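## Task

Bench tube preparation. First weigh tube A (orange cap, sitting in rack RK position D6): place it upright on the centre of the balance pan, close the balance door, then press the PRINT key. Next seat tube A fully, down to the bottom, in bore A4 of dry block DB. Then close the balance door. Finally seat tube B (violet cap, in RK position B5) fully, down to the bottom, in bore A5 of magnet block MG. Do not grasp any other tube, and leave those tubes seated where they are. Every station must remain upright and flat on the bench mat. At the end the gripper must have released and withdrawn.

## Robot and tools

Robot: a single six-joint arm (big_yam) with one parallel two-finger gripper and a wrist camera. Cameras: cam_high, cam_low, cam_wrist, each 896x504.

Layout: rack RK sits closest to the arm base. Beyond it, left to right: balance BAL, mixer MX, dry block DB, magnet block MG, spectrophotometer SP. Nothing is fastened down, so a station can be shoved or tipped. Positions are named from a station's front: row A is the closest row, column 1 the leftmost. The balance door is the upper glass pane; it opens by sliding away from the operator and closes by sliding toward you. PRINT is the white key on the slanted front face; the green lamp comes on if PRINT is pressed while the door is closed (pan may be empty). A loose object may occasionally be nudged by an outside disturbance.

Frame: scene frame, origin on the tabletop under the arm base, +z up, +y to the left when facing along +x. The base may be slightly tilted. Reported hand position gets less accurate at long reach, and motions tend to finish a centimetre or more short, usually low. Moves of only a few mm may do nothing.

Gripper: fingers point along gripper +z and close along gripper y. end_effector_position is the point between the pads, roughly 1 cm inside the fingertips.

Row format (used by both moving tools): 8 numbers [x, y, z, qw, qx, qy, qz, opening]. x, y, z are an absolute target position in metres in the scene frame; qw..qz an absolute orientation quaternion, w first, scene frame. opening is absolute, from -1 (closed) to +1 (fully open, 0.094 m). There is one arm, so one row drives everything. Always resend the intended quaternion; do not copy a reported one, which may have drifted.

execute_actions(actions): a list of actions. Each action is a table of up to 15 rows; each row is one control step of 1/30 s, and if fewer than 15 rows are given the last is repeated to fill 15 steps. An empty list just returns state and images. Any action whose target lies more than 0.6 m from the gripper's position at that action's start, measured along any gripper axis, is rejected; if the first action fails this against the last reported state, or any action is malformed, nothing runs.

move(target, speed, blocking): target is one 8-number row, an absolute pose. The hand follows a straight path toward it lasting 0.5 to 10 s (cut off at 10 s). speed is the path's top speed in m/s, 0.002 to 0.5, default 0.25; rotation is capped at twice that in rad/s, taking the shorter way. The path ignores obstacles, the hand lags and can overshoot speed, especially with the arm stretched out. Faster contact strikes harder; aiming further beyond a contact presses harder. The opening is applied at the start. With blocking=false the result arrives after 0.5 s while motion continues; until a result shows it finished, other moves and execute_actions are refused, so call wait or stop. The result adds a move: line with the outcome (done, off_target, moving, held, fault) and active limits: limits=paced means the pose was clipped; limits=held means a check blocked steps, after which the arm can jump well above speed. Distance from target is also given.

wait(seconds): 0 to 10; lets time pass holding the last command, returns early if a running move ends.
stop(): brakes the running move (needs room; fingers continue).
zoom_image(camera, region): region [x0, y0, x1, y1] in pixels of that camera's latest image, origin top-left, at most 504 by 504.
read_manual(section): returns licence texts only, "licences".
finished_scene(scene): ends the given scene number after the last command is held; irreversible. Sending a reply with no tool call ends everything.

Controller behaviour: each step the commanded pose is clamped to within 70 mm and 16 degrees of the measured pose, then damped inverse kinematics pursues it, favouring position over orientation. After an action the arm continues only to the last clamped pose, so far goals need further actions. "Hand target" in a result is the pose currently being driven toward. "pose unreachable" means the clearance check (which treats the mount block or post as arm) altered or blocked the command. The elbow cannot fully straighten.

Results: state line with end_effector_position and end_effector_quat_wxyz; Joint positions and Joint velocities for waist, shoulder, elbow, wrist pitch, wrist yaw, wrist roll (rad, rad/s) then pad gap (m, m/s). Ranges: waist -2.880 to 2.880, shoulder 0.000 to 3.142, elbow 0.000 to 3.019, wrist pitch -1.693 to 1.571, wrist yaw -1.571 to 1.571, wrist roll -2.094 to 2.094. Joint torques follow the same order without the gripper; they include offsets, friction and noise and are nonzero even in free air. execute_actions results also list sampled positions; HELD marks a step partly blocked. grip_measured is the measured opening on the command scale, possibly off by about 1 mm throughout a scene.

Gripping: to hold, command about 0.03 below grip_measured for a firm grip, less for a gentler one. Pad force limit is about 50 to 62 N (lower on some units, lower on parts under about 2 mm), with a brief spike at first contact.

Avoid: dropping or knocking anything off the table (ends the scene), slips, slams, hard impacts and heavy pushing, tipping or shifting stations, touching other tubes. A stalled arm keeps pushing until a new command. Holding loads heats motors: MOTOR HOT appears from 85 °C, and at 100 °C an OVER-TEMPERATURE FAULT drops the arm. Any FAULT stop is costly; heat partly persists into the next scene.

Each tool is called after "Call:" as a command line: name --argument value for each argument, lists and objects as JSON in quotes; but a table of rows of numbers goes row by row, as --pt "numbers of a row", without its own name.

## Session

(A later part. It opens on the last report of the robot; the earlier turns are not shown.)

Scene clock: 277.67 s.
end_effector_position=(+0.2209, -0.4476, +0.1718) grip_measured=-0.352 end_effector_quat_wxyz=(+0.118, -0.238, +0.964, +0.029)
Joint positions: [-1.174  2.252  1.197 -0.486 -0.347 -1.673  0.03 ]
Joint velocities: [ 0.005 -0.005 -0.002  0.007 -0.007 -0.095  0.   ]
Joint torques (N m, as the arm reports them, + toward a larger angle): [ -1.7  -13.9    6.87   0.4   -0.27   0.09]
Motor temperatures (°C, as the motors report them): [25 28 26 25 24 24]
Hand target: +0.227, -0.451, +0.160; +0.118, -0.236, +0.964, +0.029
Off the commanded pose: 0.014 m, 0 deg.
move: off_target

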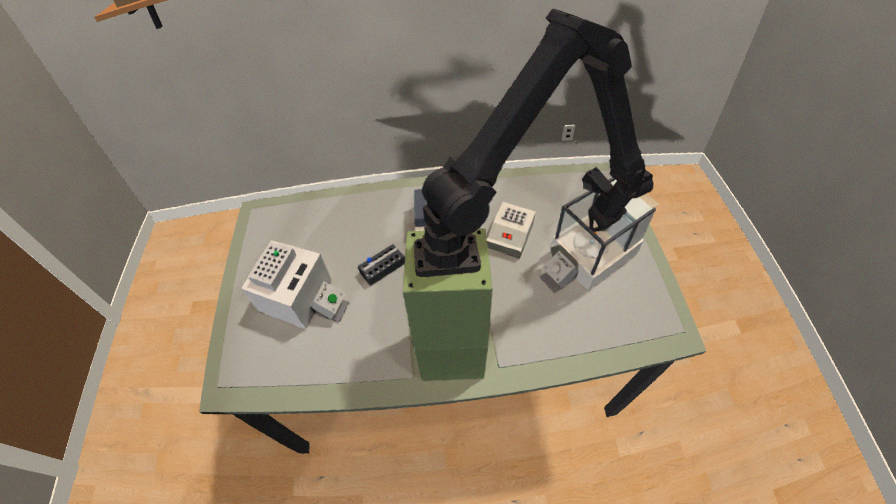

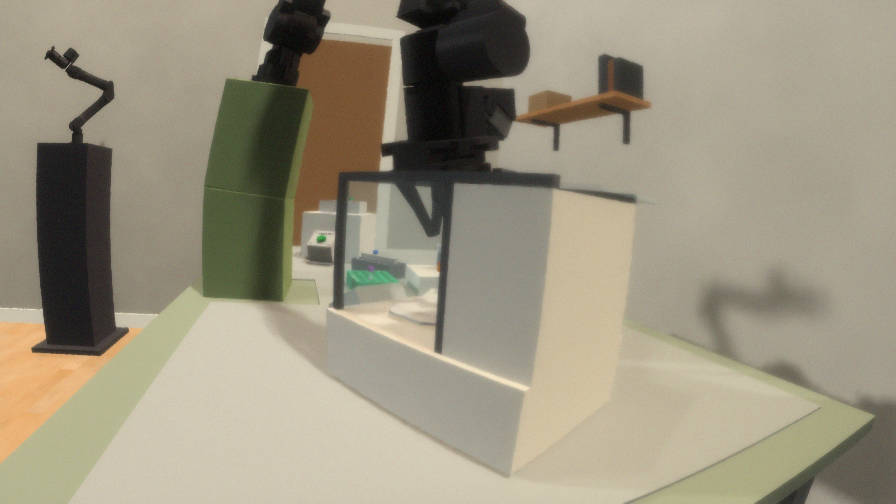

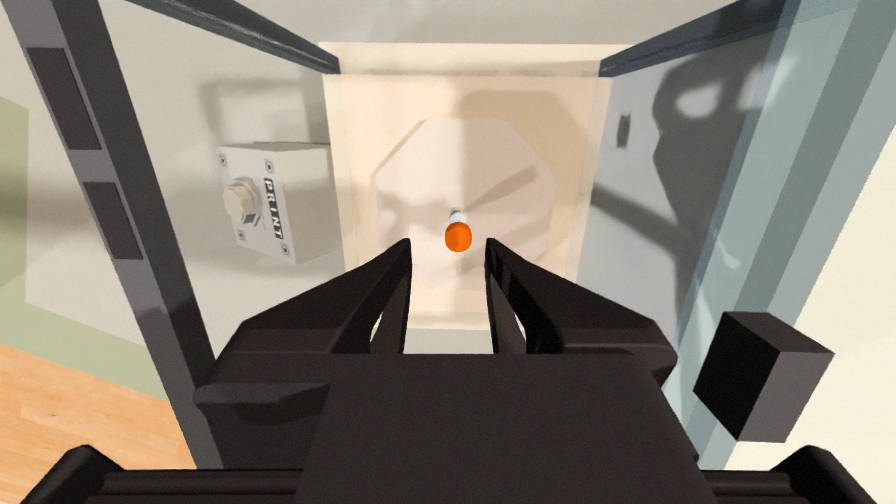

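Ramp down with constant cmd xy.

Call:
execute_actions --actions '[[[0.227,-0.450,0.1585,0.1184,-0.2359,0.9640,0.0290,-0.35],[0.227,-0.450,0.157,0.1184,-0.2359,0.9640,0.0290,-0.35],[0.227,-0.450,0.1555,0.1184,-0.2359,0.9640,0.0290,-0.35],[0.227,-0.450,0.154,0.1184,-0.2359,0.9640,0.0290,-0.35],[0.227,-0.450,0.1525,0.1184,-0.2359,0.9640,0.0290,-0.35],[0.227,-0.450,0.151,0.1184,-0.2359,0.9640,0.0290,-0.35],[0.227,-0.450,0.1495,0.1184,-0.2359,0.9640,0.0290,-0.35],[0.227,-0.450,0.148,0.1184,-0.2359,0.9640,0.0290,-0.35],[0.227,-0.450,0.1465,0.1184,-0.2359,0.9640,0.0290,-0.35],[0.227,-0.450,0.145,0.1184,-0.2359,0.9640,0.0290,-0.35],[0.227,-0.450,0.1435,0.1184,-0.2359,0.9640,0.0290,-0.35],[0.227,-0.450,0.142,0.1184,-0.2359,0.9640,0.0290,-0.35],[0.227,-0.450,0.1405,0.1184,-0.2359,0.9640,0.0290,-0.35],[0.227,-0.450,0.139,0.1184,-0.2359,0.9640,0.0290,-0.35],[0.227,-0.450,0.1375,0.1184,-0.2359,0.9640,0.0290,-0.35]],[[0.227,-0.450,0.136,0.1184,-0.2359,0.9640,0.0290,-0.35],[0.227,-0.450,0.1345,0.1184,-0.2359,0.9640,0.0290,-0.35],[0.227,-0.450,0.133,0.1184,-0.2359,0.9640,0.0290,-0.35],[0.227,-0.450,0.1315,0.1184,-0.2359,0.9640,0.0290,-0.35],[0.227,-0.450,0.130,0.1184,-0.2359,0.9640,0.0290,-0.35],[0.227,-0.450,0.1285,0.1184,-0.2359,0.9640,0.0290,-0.35],[0.227,-0.450,0.127,0.1184,-0.2359,0.9640,0.0290,-0.35],[0.227,-0.450,0.1255,0.1184,-0.2359,0.9640,0.0290,-0.35],[0.227,-0.450,0.124,0.1184,-0.2359,0.9640,0.0290,-0.35],[0.227,-0.450,0.1225,0.1184,-0.2359,0.9640,0.0290,-0.35],[0.227,-0.450,0.1215,0.1184,-0.2359,0.9640,0.0290,-0.35]],[[0.227,-0.450,0.1215,0.1184,-0.2359,0.9640,0.0290,-0.35]]]'

Call:
zoom_image --camera "cam_wrist" --region '[348,140,548,320]'

Scene clock: 296.70 s.
end_effector_position=(+0.2215, -0.4499, +0.1361) grip_measured=-0.352 end_effector_quat_wxyz=(+0.119, -0.238, +0.964, +0.025)
Joint positions: [-1.167  2.337  1.23  -0.424 -0.347 -1.665  0.03 ]
Joint velocities: [-0.005 -0.005 -0.002 -0.002 -0.095 -0.022 -0.001]
Joint torques (N m, as the arm reports them, + toward a larger angle): [ -1.55 -14.22   6.25   0.42  -0.26   0.1 ]
Motor temperatures (°C, as the motors report them): [25 28 25 25 24 24]
Hand target: +0.227, -0.450, +0.122; +0.118, -0.236, +0.964, +0.029
Off the commanded pose: 0.016 m, 0 deg.
Step readings (end_effector_position; steps 1 to 15: 1st action; 16 to 30: 2nd action; 31 to 45: 3rd action):
0: (+0.2212, -0.4482, +0.1720)
1: (+0.2213, -0.4485, +0.1720)
2: (+0.2215, -0.4489, +0.1720)
4: (+0.2219, -0.4499, +0.1718)
8: (+0.2220, -0.4506, +0.1687)
15: (+0.2211, -0.4493, +0.1559)
16: (+0.2210, -0.4490, +0.1541)
17: (+0.2209, -0.4487, +0.1523)
19: (+0.2209, -0.4485, +0.1491)
23: (+0.2212, -0.4494, +0.1436)
30: (+0.2216, -0.4502, +0.1364)
31: (+0.2216, -0.4501, +0.1363)
32: (+0.2215, -0.4499, +0.1361)
34: (+0.2215, -0.4499, +0.1361)
38: (+0.2215, -0.4499, +0.1361)
45: end_effector_position above

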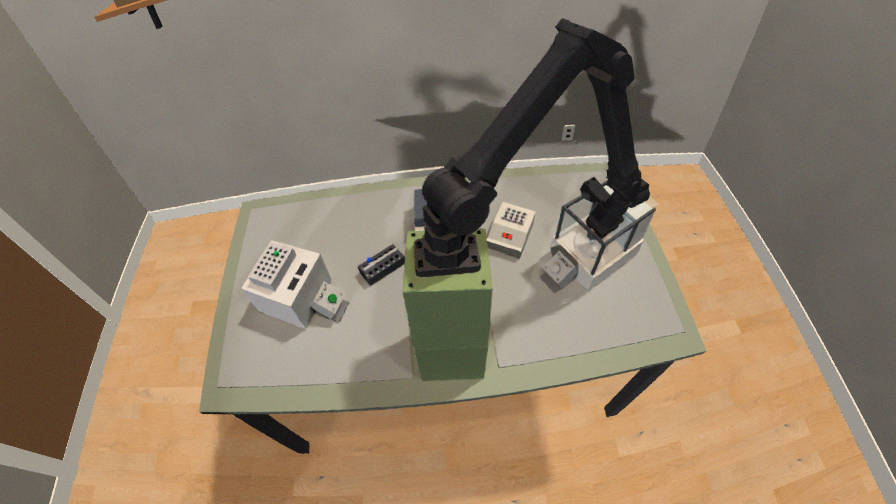

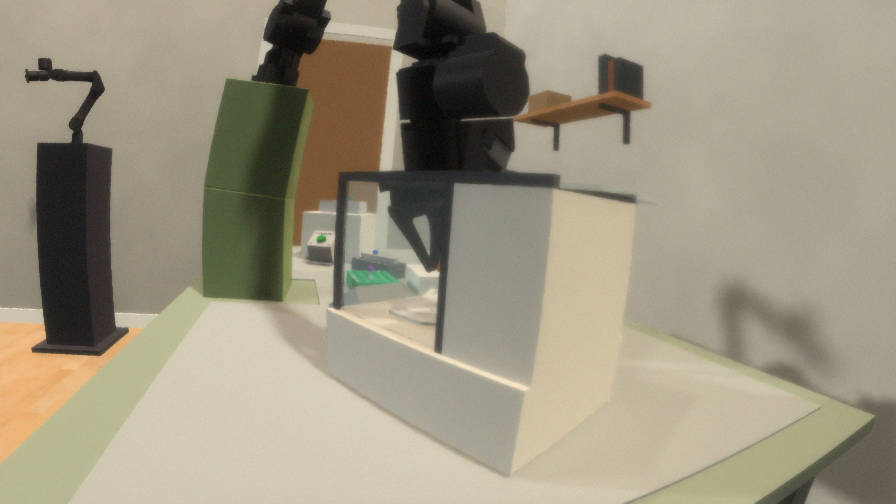

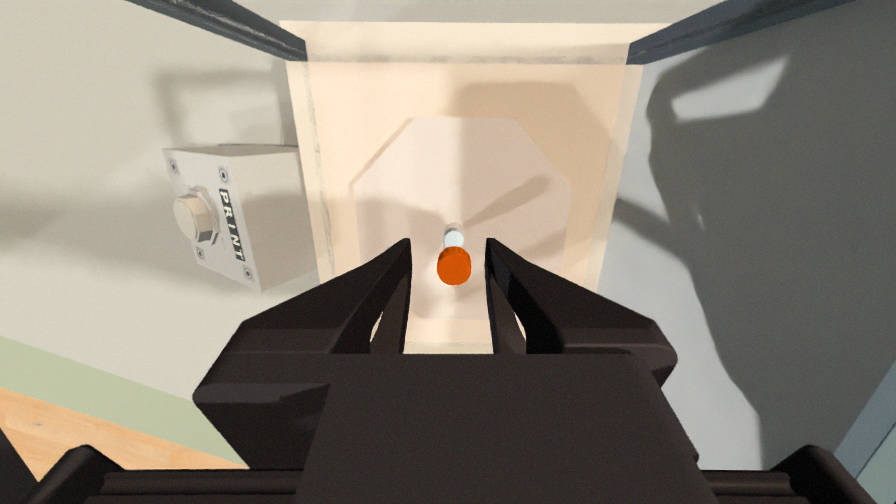

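Region (348, 140, 548, 320) of cam_wrist's 896x504 image, scaled by 2.520, with more detail than that image has; it fills the top 454 rows of this view, and the rest is white.

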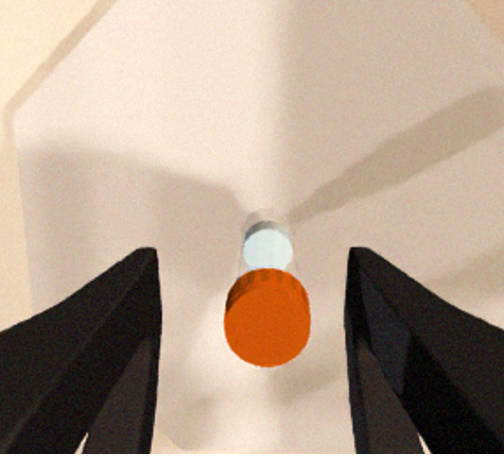

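Call:
execute_actions --actions '[]'

Scene clock: 322.60 s.
end_effector_position=(+0.2215, -0.4499, +0.1361) grip_measured=-0.352 end_effector_quat_wxyz=(+0.119, -0.238, +0.964, +0.025)
Joint positions: [-1.167  2.337  1.23  -0.424 -0.347 -1.664  0.03 ]
Joint velocities: [-0.005  0.015 -0.007  0.002 -0.11   0.037 -0.   ]
Joint torques (N m, as the arm reports them, + toward a larger angle): [ -1.48 -14.31   6.23   0.42  -0.26   0.1 ]
Motor temperatures (°C, as the motors report them): [25 28 25 25 24 24]
Hand target: +0.227, -0.450, +0.122; +0.118, -0.236, +0.964, +0.029
Off the commanded pose: 0.016 m, 0 deg.

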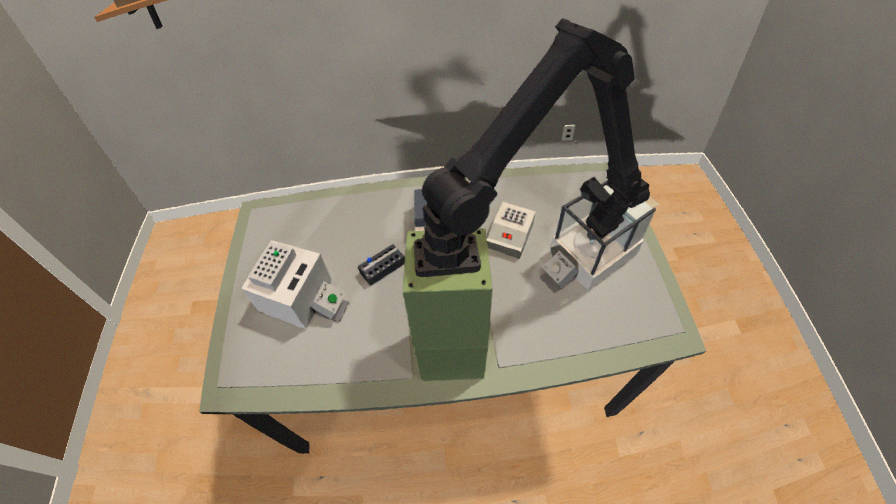

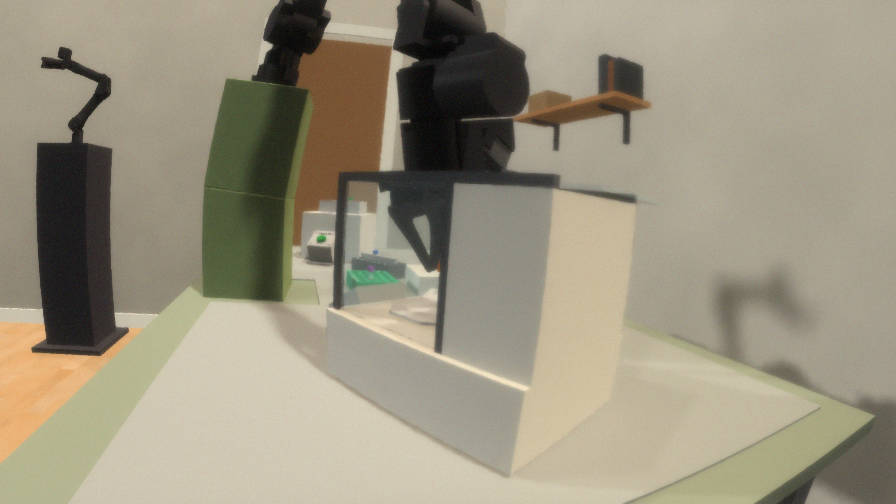

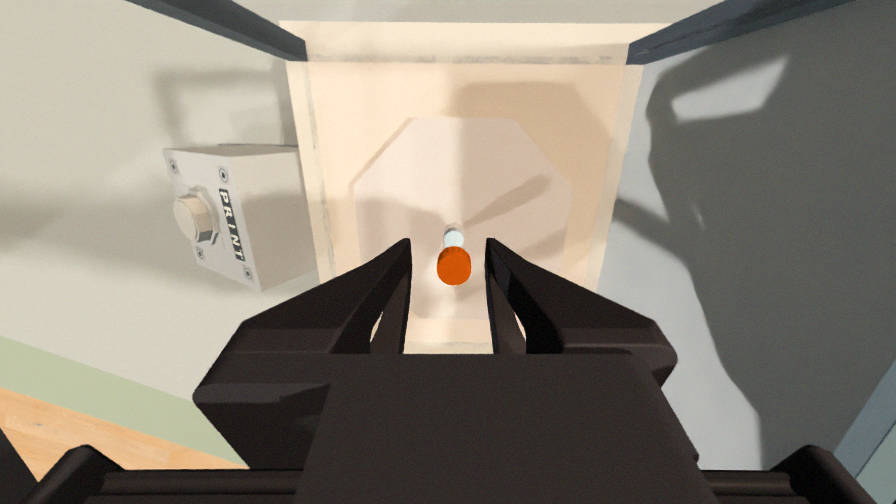

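Call:
execute_actions --actions '[[[0.228,-0.452,0.120,0.1184,-0.2359,0.9640,0.0290,-0.45]],[[0.228,-0.452,0.120,0.1184,-0.2359,0.9640,0.0290,-0.55],[0.228,-0.452,0.120,0.1184,-0.2359,0.9640,0.0290,-0.58],[0.228,-0.452,0.120,0.1184,-0.2359,0.9640,0.0290,-0.61],[0.228,-0.452,0.120,0.1184,-0.2359,0.9640,0.0290,-0.63],[0.228,-0.452,0.120,0.1184,-0.2359,0.9640,0.0290,-0.65],[0.228,-0.452,0.120,0.1184,-0.2359,0.9640,0.0290,-0.67],[0.228,-0.452,0.120,0.1184,-0.2359,0.9640,0.0290,-0.69],[0.228,-0.452,0.120,0.1184,-0.2359,0.9640,0.0290,-0.71],[0.228,-0.452,0.120,0.1184,-0.2359,0.9640,0.0290,-0.73],[0.228,-0.452,0.120,0.1184,-0.2359,0.9640,0.0290,-0.75],[0.228,-0.452,0.120,0.1184,-0.2359,0.9640,0.0290,-0.77],[0.228,-0.452,0.120,0.1184,-0.2359,0.9640,0.0290,-0.79],[0.228,-0.452,0.120,0.1184,-0.2359,0.9640,0.0290,-0.81]]]'

Scene clock: 331.80 s.
end_effector_position=(+0.2228, -0.4526, +0.1358) grip_measured=-0.785 end_effector_quat_wxyz=(+0.119, -0.238, +0.964, +0.024)
Joint positions: [-1.167  2.34   1.236 -0.424 -0.347 -1.663  0.01 ]
Joint velocities: [-0.015 -0.005 -0.002 -0.007  0.051 -0.007  0.   ]
Joint torques (N m, as the arm reports them, + toward a larger angle): [ -1.59 -14.2    6.43   0.29  -0.25   0.1 ]
Motor temperatures (°C, as the motors report them): [25 28 25 25 24 24]
Hand target: +0.228, -0.452, +0.120; +0.118, -0.236, +0.964, +0.029
Off the commanded pose: 0.017 m, 1 deg.
Step readings (end_effector_position; steps 1 to 15: 1st action; 16 to 30: 2nd action):
0: (+0.2215, -0.4499, +0.1361)
1: (+0.2216, -0.4501, +0.1361)
2: (+0.2218, -0.4507, +0.1360)
4: (+0.2224, -0.4522, +0.1359)
8: (+0.2228, -0.4526, +0.1358)
15: (+0.2228, -0.4526, +0.1358)
16: (+0.2228, -0.4526, +0.1358)
17: (+0.2228, -0.4526, +0.1358)
19: (+0.2228, -0.4526, +0.1358)
23: (+0.2228, -0.4526, +0.1358)
30: end_effector_position above

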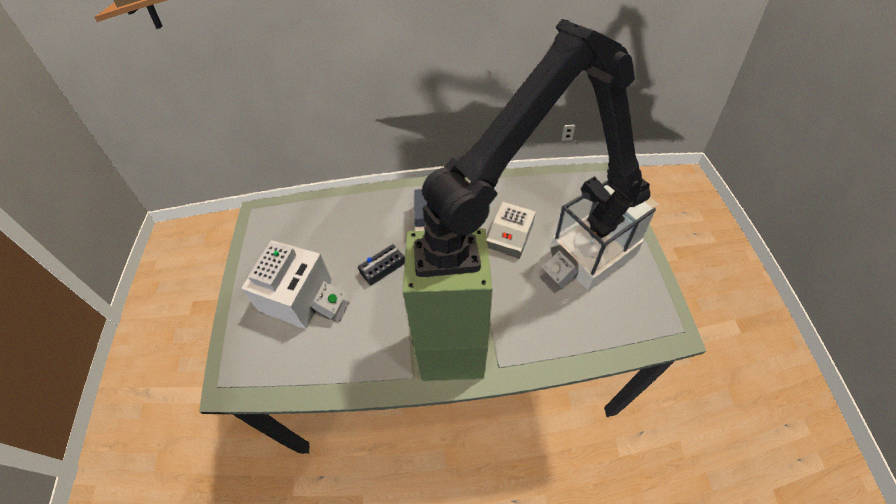

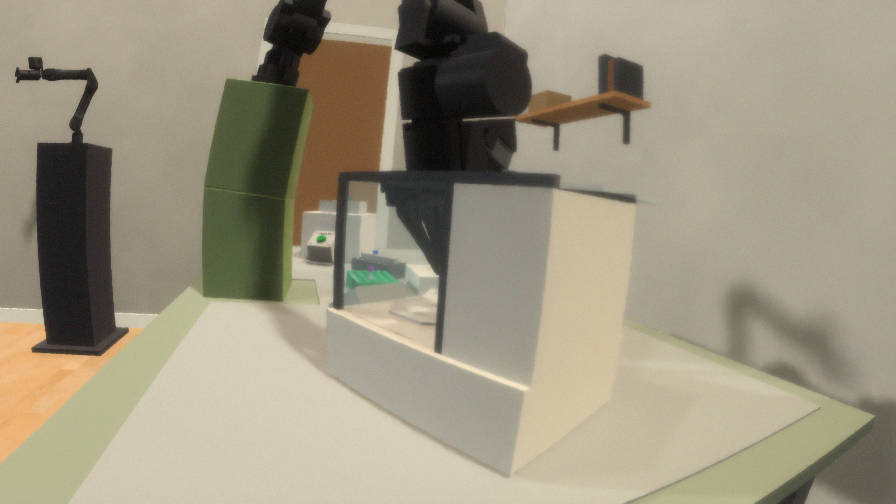

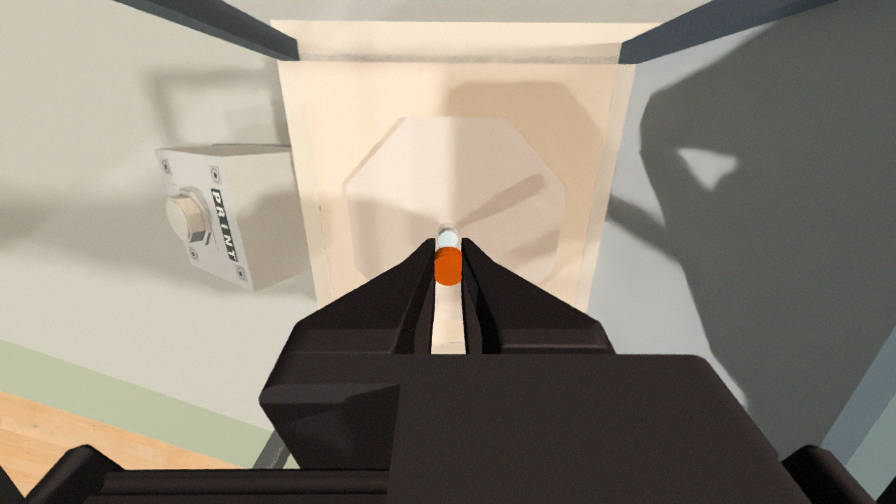

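Call:
move --target '[0.221,-0.448,0.20,0.1184,-0.2359,0.9640,0.0290,-0.81]' --speed 0.06

Call:
move --target '[0.221,-0.446,0.31,0.1184,-0.2359,0.9640,0.0290,-0.81]' --speed 0.1

Call:
move --target '[0.34,-0.275,0.30,0.105,-0.4962,0.8595,0.061,-0.81]' --speed 0.15

Call:
move --target '[0.351,-0.266,0.135,0.105,-0.4962,0.8595,0.061,-0.81]' --speed 0.1

Scene clock: 337.87 s.
end_effector_position=(+0.2253, -0.4459, +0.1921) grip_measured=-0.785 end_effector_quat_wxyz=(+0.118, -0.235, +0.964, +0.032)
Joint positions: [-1.169  2.205  1.188 -0.528 -0.347 -1.663  0.01 ]
Joint velocities: [-0.024 -0.015  0.007 -0.007 -0.037  0.051  0.   ]
Joint torques (N m, as the arm reports them, + toward a larger angle): [ -3.16 -17.75   4.19  -0.41  -0.27  -0.16]
Motor temperatures (°C, as the motors report them): [25 28 25 25 24 24]
Hand target: +0.221, -0.448, +0.200; +0.118, -0.236, +0.964, +0.029
Off the commanded pose: 0.009 m, 0 deg.
move: done

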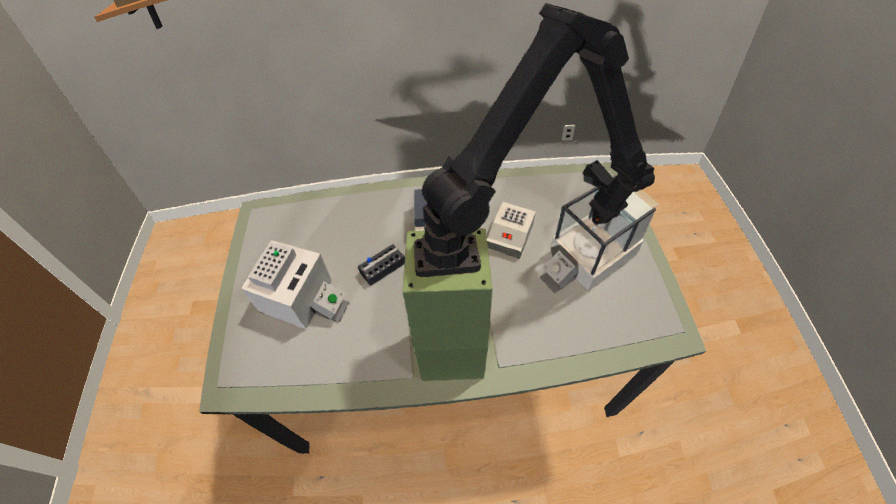

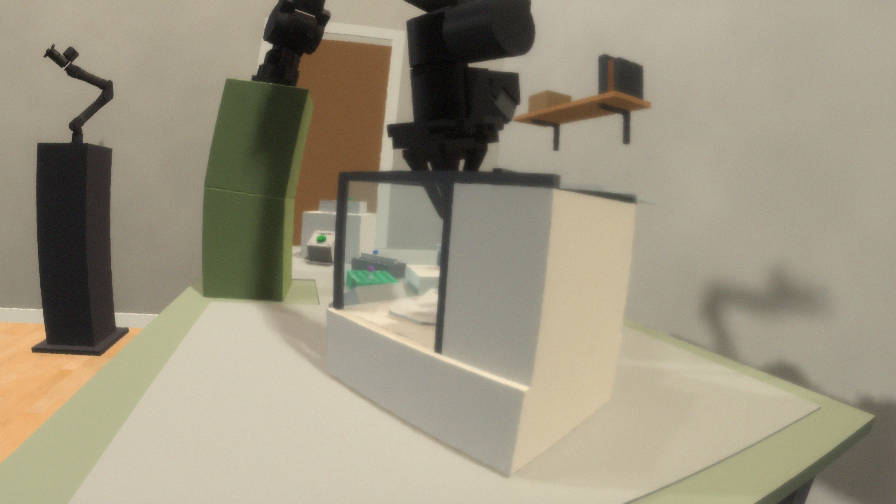

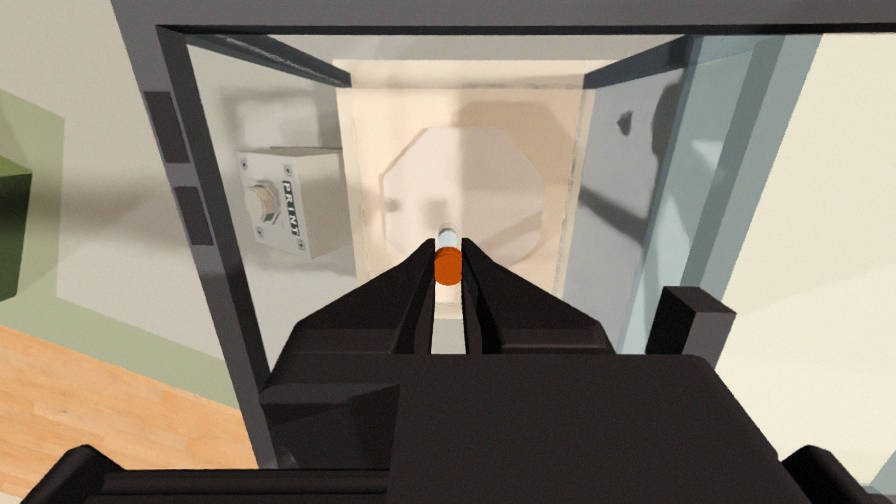

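Scene clock: 339.43 s.
end_effector_position=(+0.2257, -0.4457, +0.3056) grip_measured=-0.785 end_effector_quat_wxyz=(+0.118, -0.233, +0.965, +0.030)
Joint positions: [-1.191  1.957  1.163 -0.754 -0.347 -1.683  0.01 ]
Joint velocities: [-0.005 -0.015  0.007  0.002 -0.022  0.037 -0.   ]
Joint torques (N m, as the arm reports them, + toward a larger angle): [ -3.02 -16.47   6.17  -0.4   -0.28  -0.17]
Motor temperatures (°C, as the motors report them): [25 28 25 25 24 24]
Hand target: +0.221, -0.445, +0.310; +0.118, -0.236, +0.964, +0.029
Off the commanded pose: 0.006 m, 0 deg.
move: done

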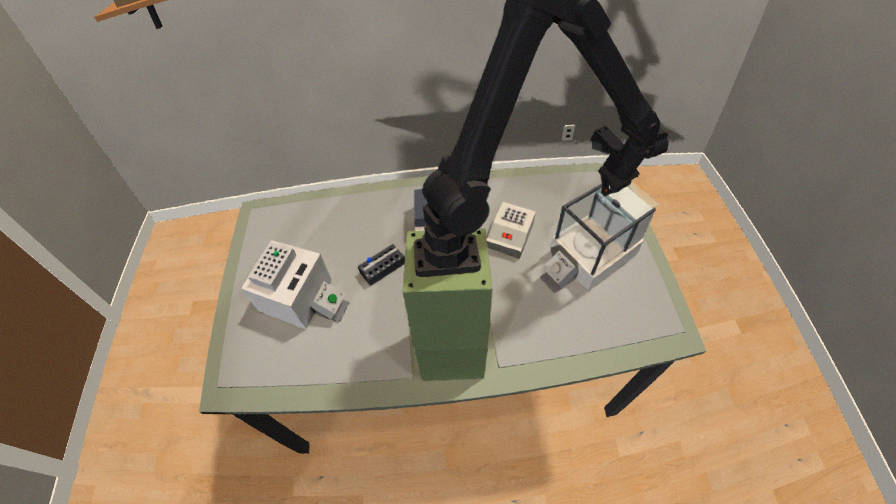

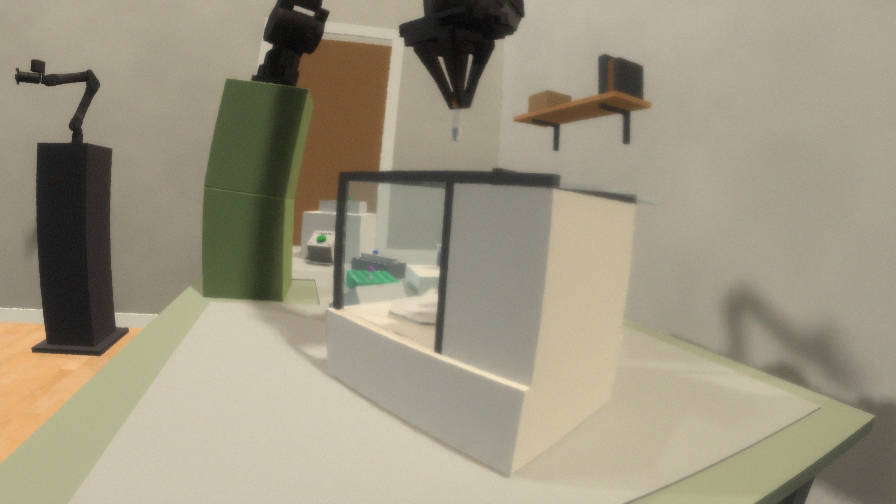

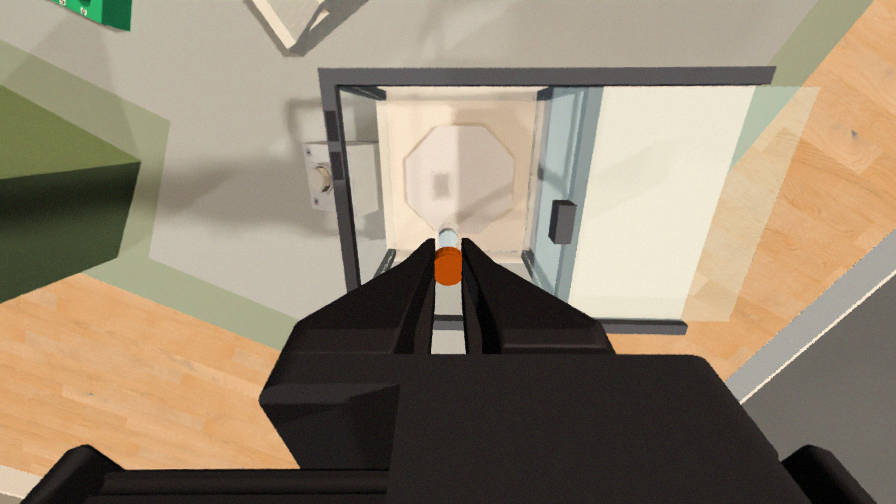

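Scene clock: 341.73 s.
end_effector_position=(+0.3397, -0.2733, +0.2926) grip_measured=-0.785 end_effector_quat_wxyz=(+0.106, -0.486, +0.864, +0.074)
Joint positions: [-0.775  1.855  0.986 -0.701 -0.32  -1.826  0.01 ]
Joint velocities: [-0.015 -0.005  0.002 -0.007 -0.022 -0.051  0.   ]
Joint torques (N m, as the arm reports them, + toward a larger angle): [ -1.5  -15.37   4.97   0.22  -0.15  -0.19]
Motor temperatures (°C, as the motors report them): [25 28 25 25 24 24]
Hand target: +0.342, -0.274, +0.299; +0.108, -0.496, +0.859, +0.062
Off the commanded pose: 0.008 m, 2 deg.
move: done

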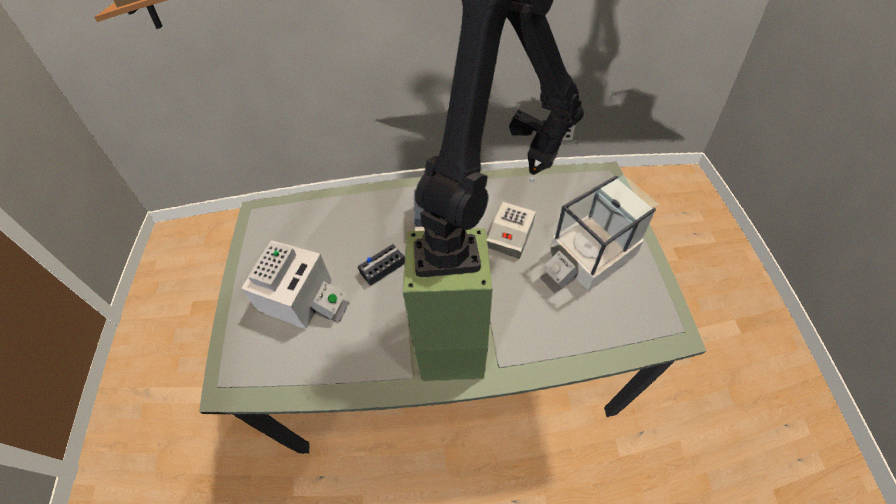

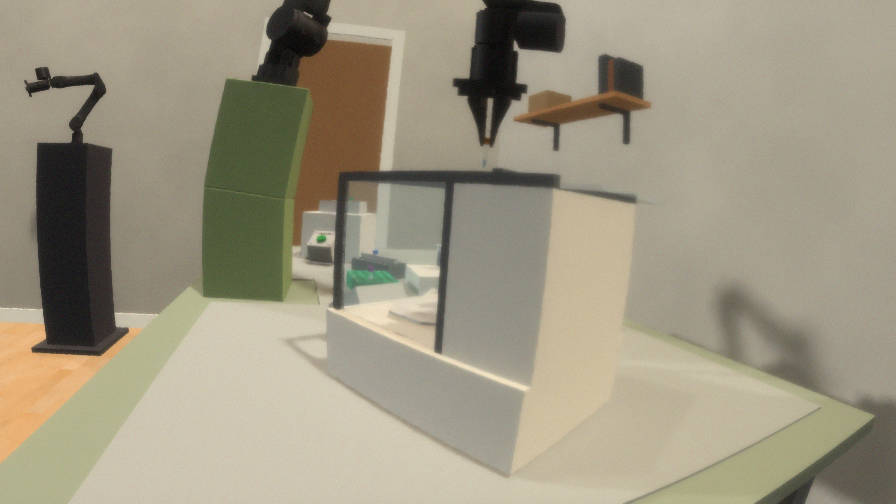

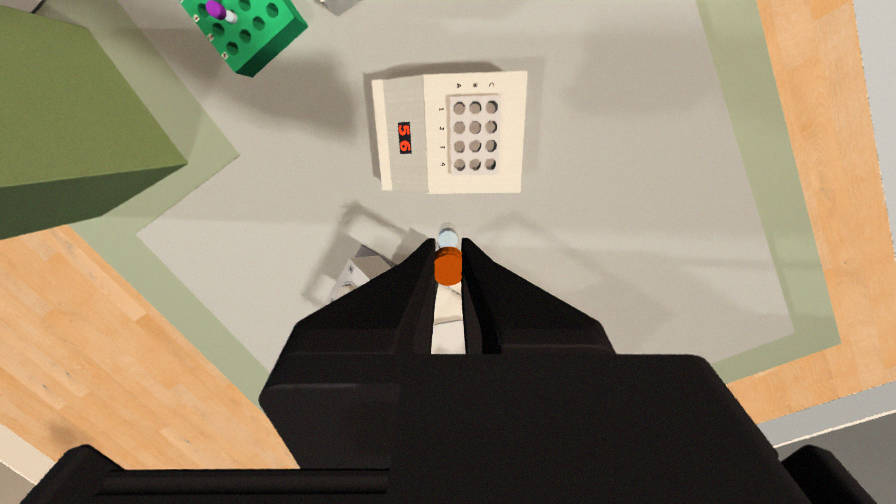

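Scene clock: 343.67 s.
end_effector_position=(+0.3475, -0.2676, +0.1452) grip_measured=-0.785 end_effector_quat_wxyz=(+0.107, -0.499, +0.858, +0.060)
Joint positions: [-0.727  2.217  1.032 -0.343 -0.312 -1.799  0.01 ]
Joint velocities: [ 0.005 -0.015 -0.012 -0.007 -0.066  0.037 -0.001]
Joint torques (N m, as the arm reports them, + toward a larger angle): [ -1.08 -13.28   4.58   0.33  -0.13   0.11]
Motor temperatures (°C, as the motors report them): [25 28 25 25 24 24]
Hand target: +0.352, -0.267, +0.135; +0.105, -0.496, +0.860, +0.061
Off the commanded pose: 0.011 m, 0 deg.
move: off_target

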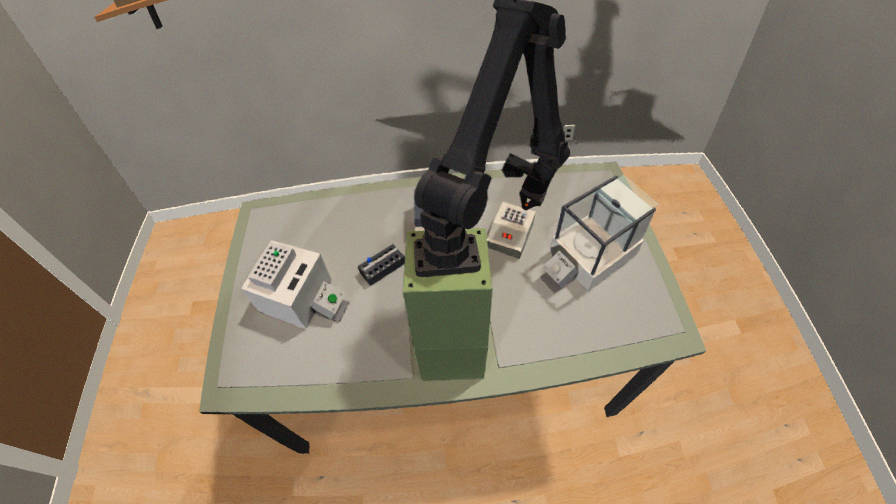

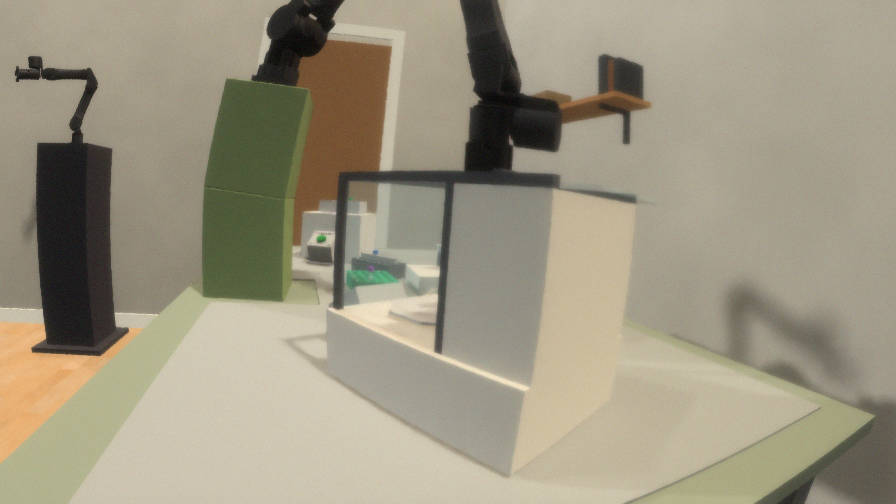

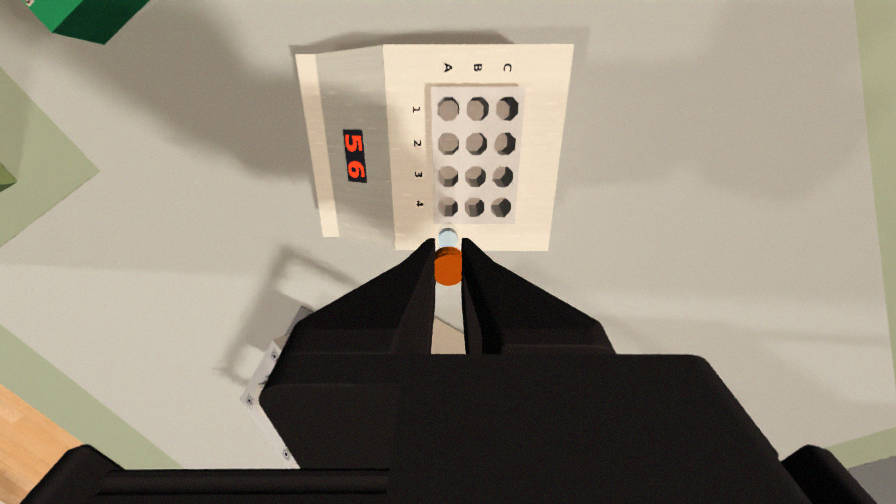

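Call:
move --target '[0.3535,-0.2615,0.116,0.105,-0.4962,0.8595,0.061,-0.81]' --speed 0.03

Call:
zoom_image --camera "cam_wrist" --region '[348,110,548,290]'

Scene clock: 350.83 s.
end_effector_position=(+0.3517, -0.2645, +0.1291) grip_measured=-0.785 end_effector_quat_wxyz=(+0.109, -0.499, +0.858, +0.057)
Joint positions: [-0.713  2.258  1.045 -0.304 -0.312 -1.784  0.01 ]
Joint velocities: [-0.005 -0.024 -0.007 -0.012  0.007  0.022  0.   ]
Joint torques (N m, as the arm reports them, + toward a larger angle): [ -0.92 -13.04   4.3    0.4   -0.13   0.09]
Motor temperatures (°C, as the motors report them): [25 28 25 25 24 24]
Hand target: +0.353, -0.261, +0.116; +0.105, -0.496, +0.860, +0.061
Off the commanded pose: 0.014 m, 1 deg.
move: off_target

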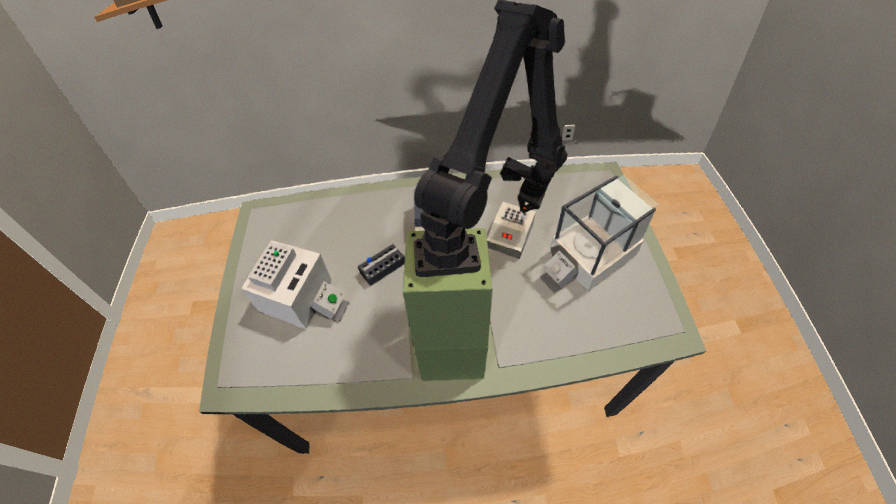

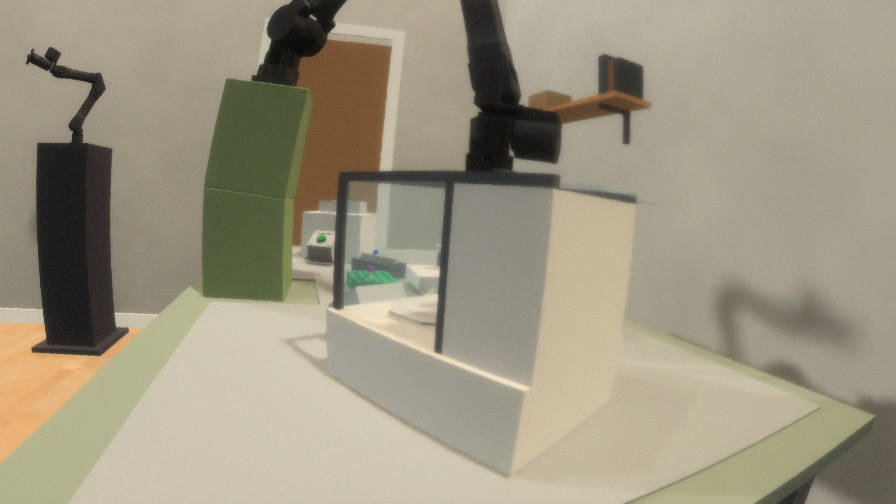

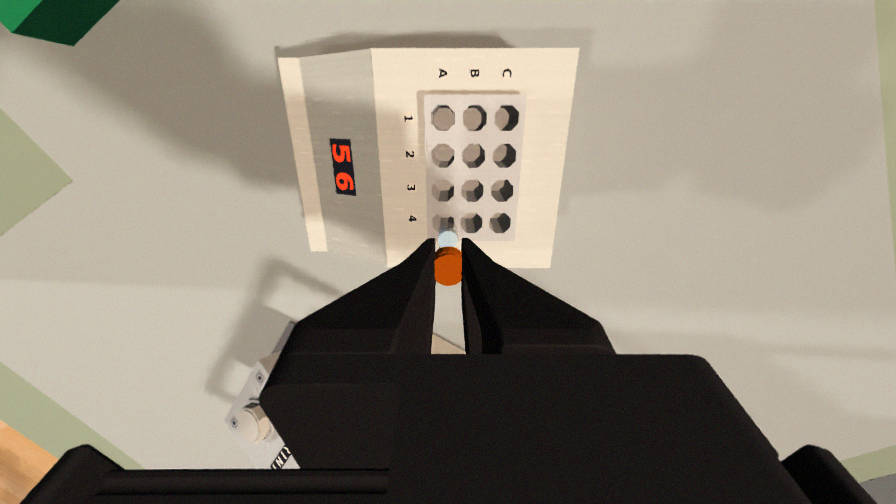

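Region (348, 110, 548, 290) of cam_wrist's 896x504 image, scaled by 2.520, with more detail than that image has; it fills the top 454 rows of this view, and the rest is white.

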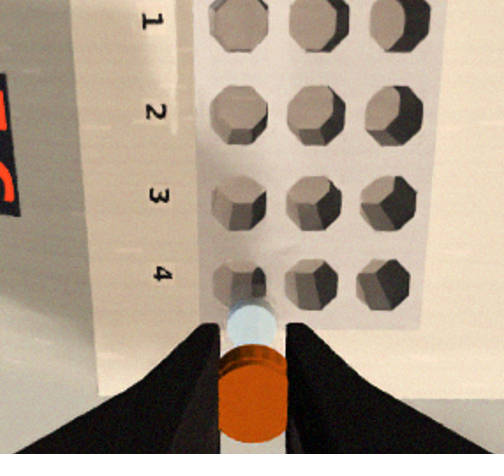

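Call:
execute_actions --actions '[[[0.3525,-0.2605,0.115,0.105,-0.4962,0.8595,0.061,-0.81],[0.3515,-0.2595,0.114,0.105,-0.4962,0.8595,0.061,-0.81],[0.351,-0.259,0.113,0.105,-0.4962,0.8595,0.061,-0.81],[0.351,-0.259,0.112,0.105,-0.4962,0.8595,0.061,-0.81],[0.351,-0.259,0.111,0.105,-0.4962,0.8595,0.061,-0.81],[0.351,-0.259,0.110,0.105,-0.4962,0.8595,0.061,-0.81],[0.351,-0.259,0.109,0.105,-0.4962,0.8595,0.061,-0.81]]]'

Call:
zoom_image --camera "cam_wrist" --region '[348,110,548,290]'

Scene clock: 359.53 s.
end_effector_position=(+0.3501, -0.2638, +0.1224) grip_measured=-0.785 end_effector_quat_wxyz=(+0.109, -0.499, +0.858, +0.055)
Joint positions: [-0.713  2.274  1.045 -0.285 -0.311 -1.783  0.01 ]
Joint velocities: [ 0.005 -0.005 -0.002 -0.012  0.022 -0.022  0.001]
Joint torques (N m, as the arm reports them, + toward a larger angle): [ -0.93 -12.72   3.89   0.35  -0.14   0.1 ]
Motor temperatures (°C, as the motors report them): [25 28 24 25 24 24]
Hand target: +0.351, -0.259, +0.109; +0.105, -0.496, +0.860, +0.061
Off the commanded pose: 0.014 m, 1 deg.
Step readings (end_effector_position):
0: (+0.3519, -0.2647, +0.1292)
1: (+0.3521, -0.2648, +0.1292)
2: (+0.3524, -0.2651, +0.1291)
4: (+0.3533, -0.2660, +0.1288)
8: (+0.3530, -0.2660, +0.1264)
15: end_effector_position above

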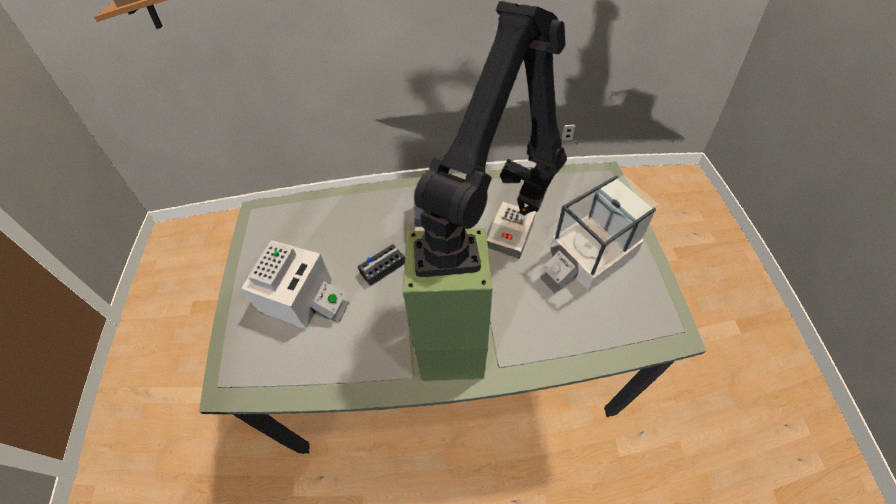

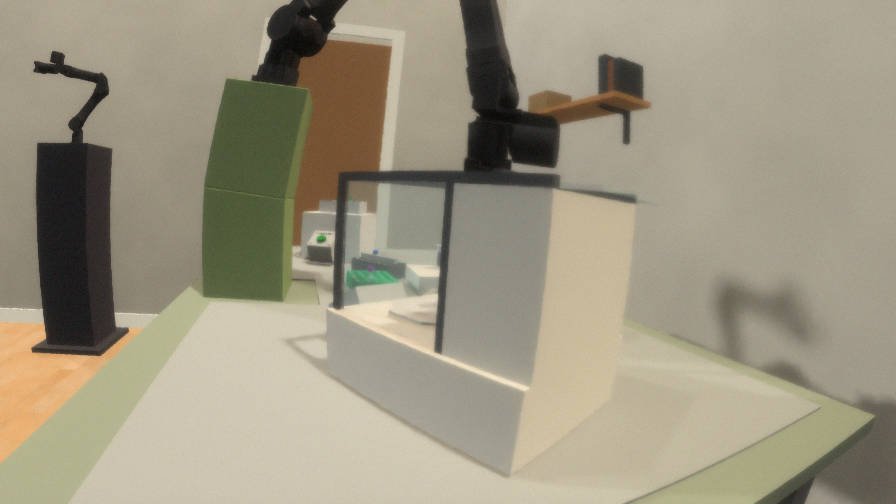

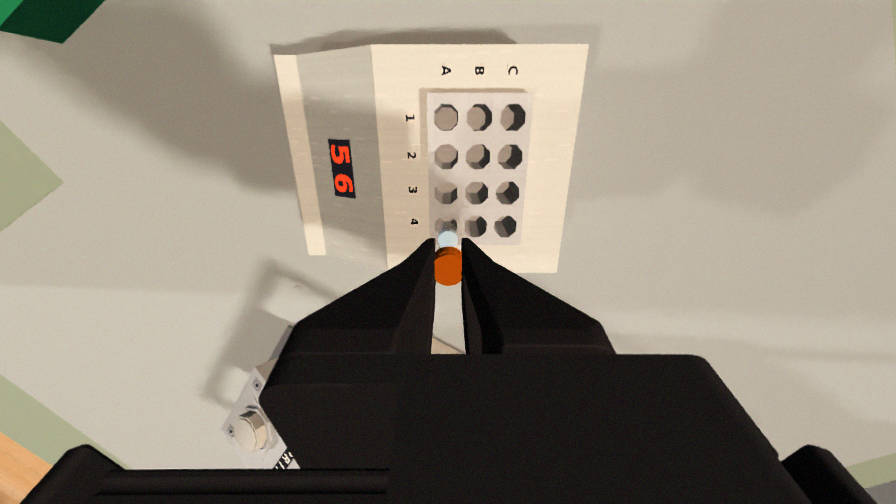

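Region (348, 110, 548, 290) of cam_wrist's 896x504 image, scaled by 2.520, with more detail than that image has; it fills the top 454 rows of this view, and the rest is white.

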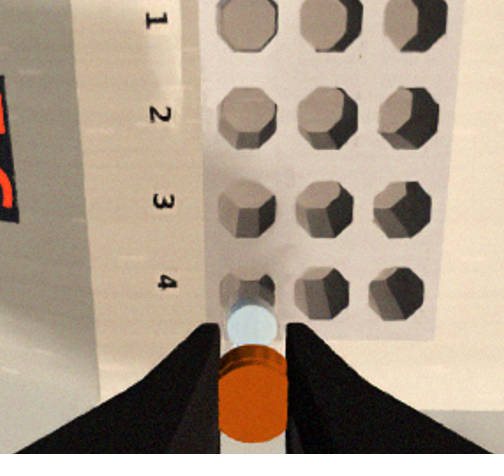

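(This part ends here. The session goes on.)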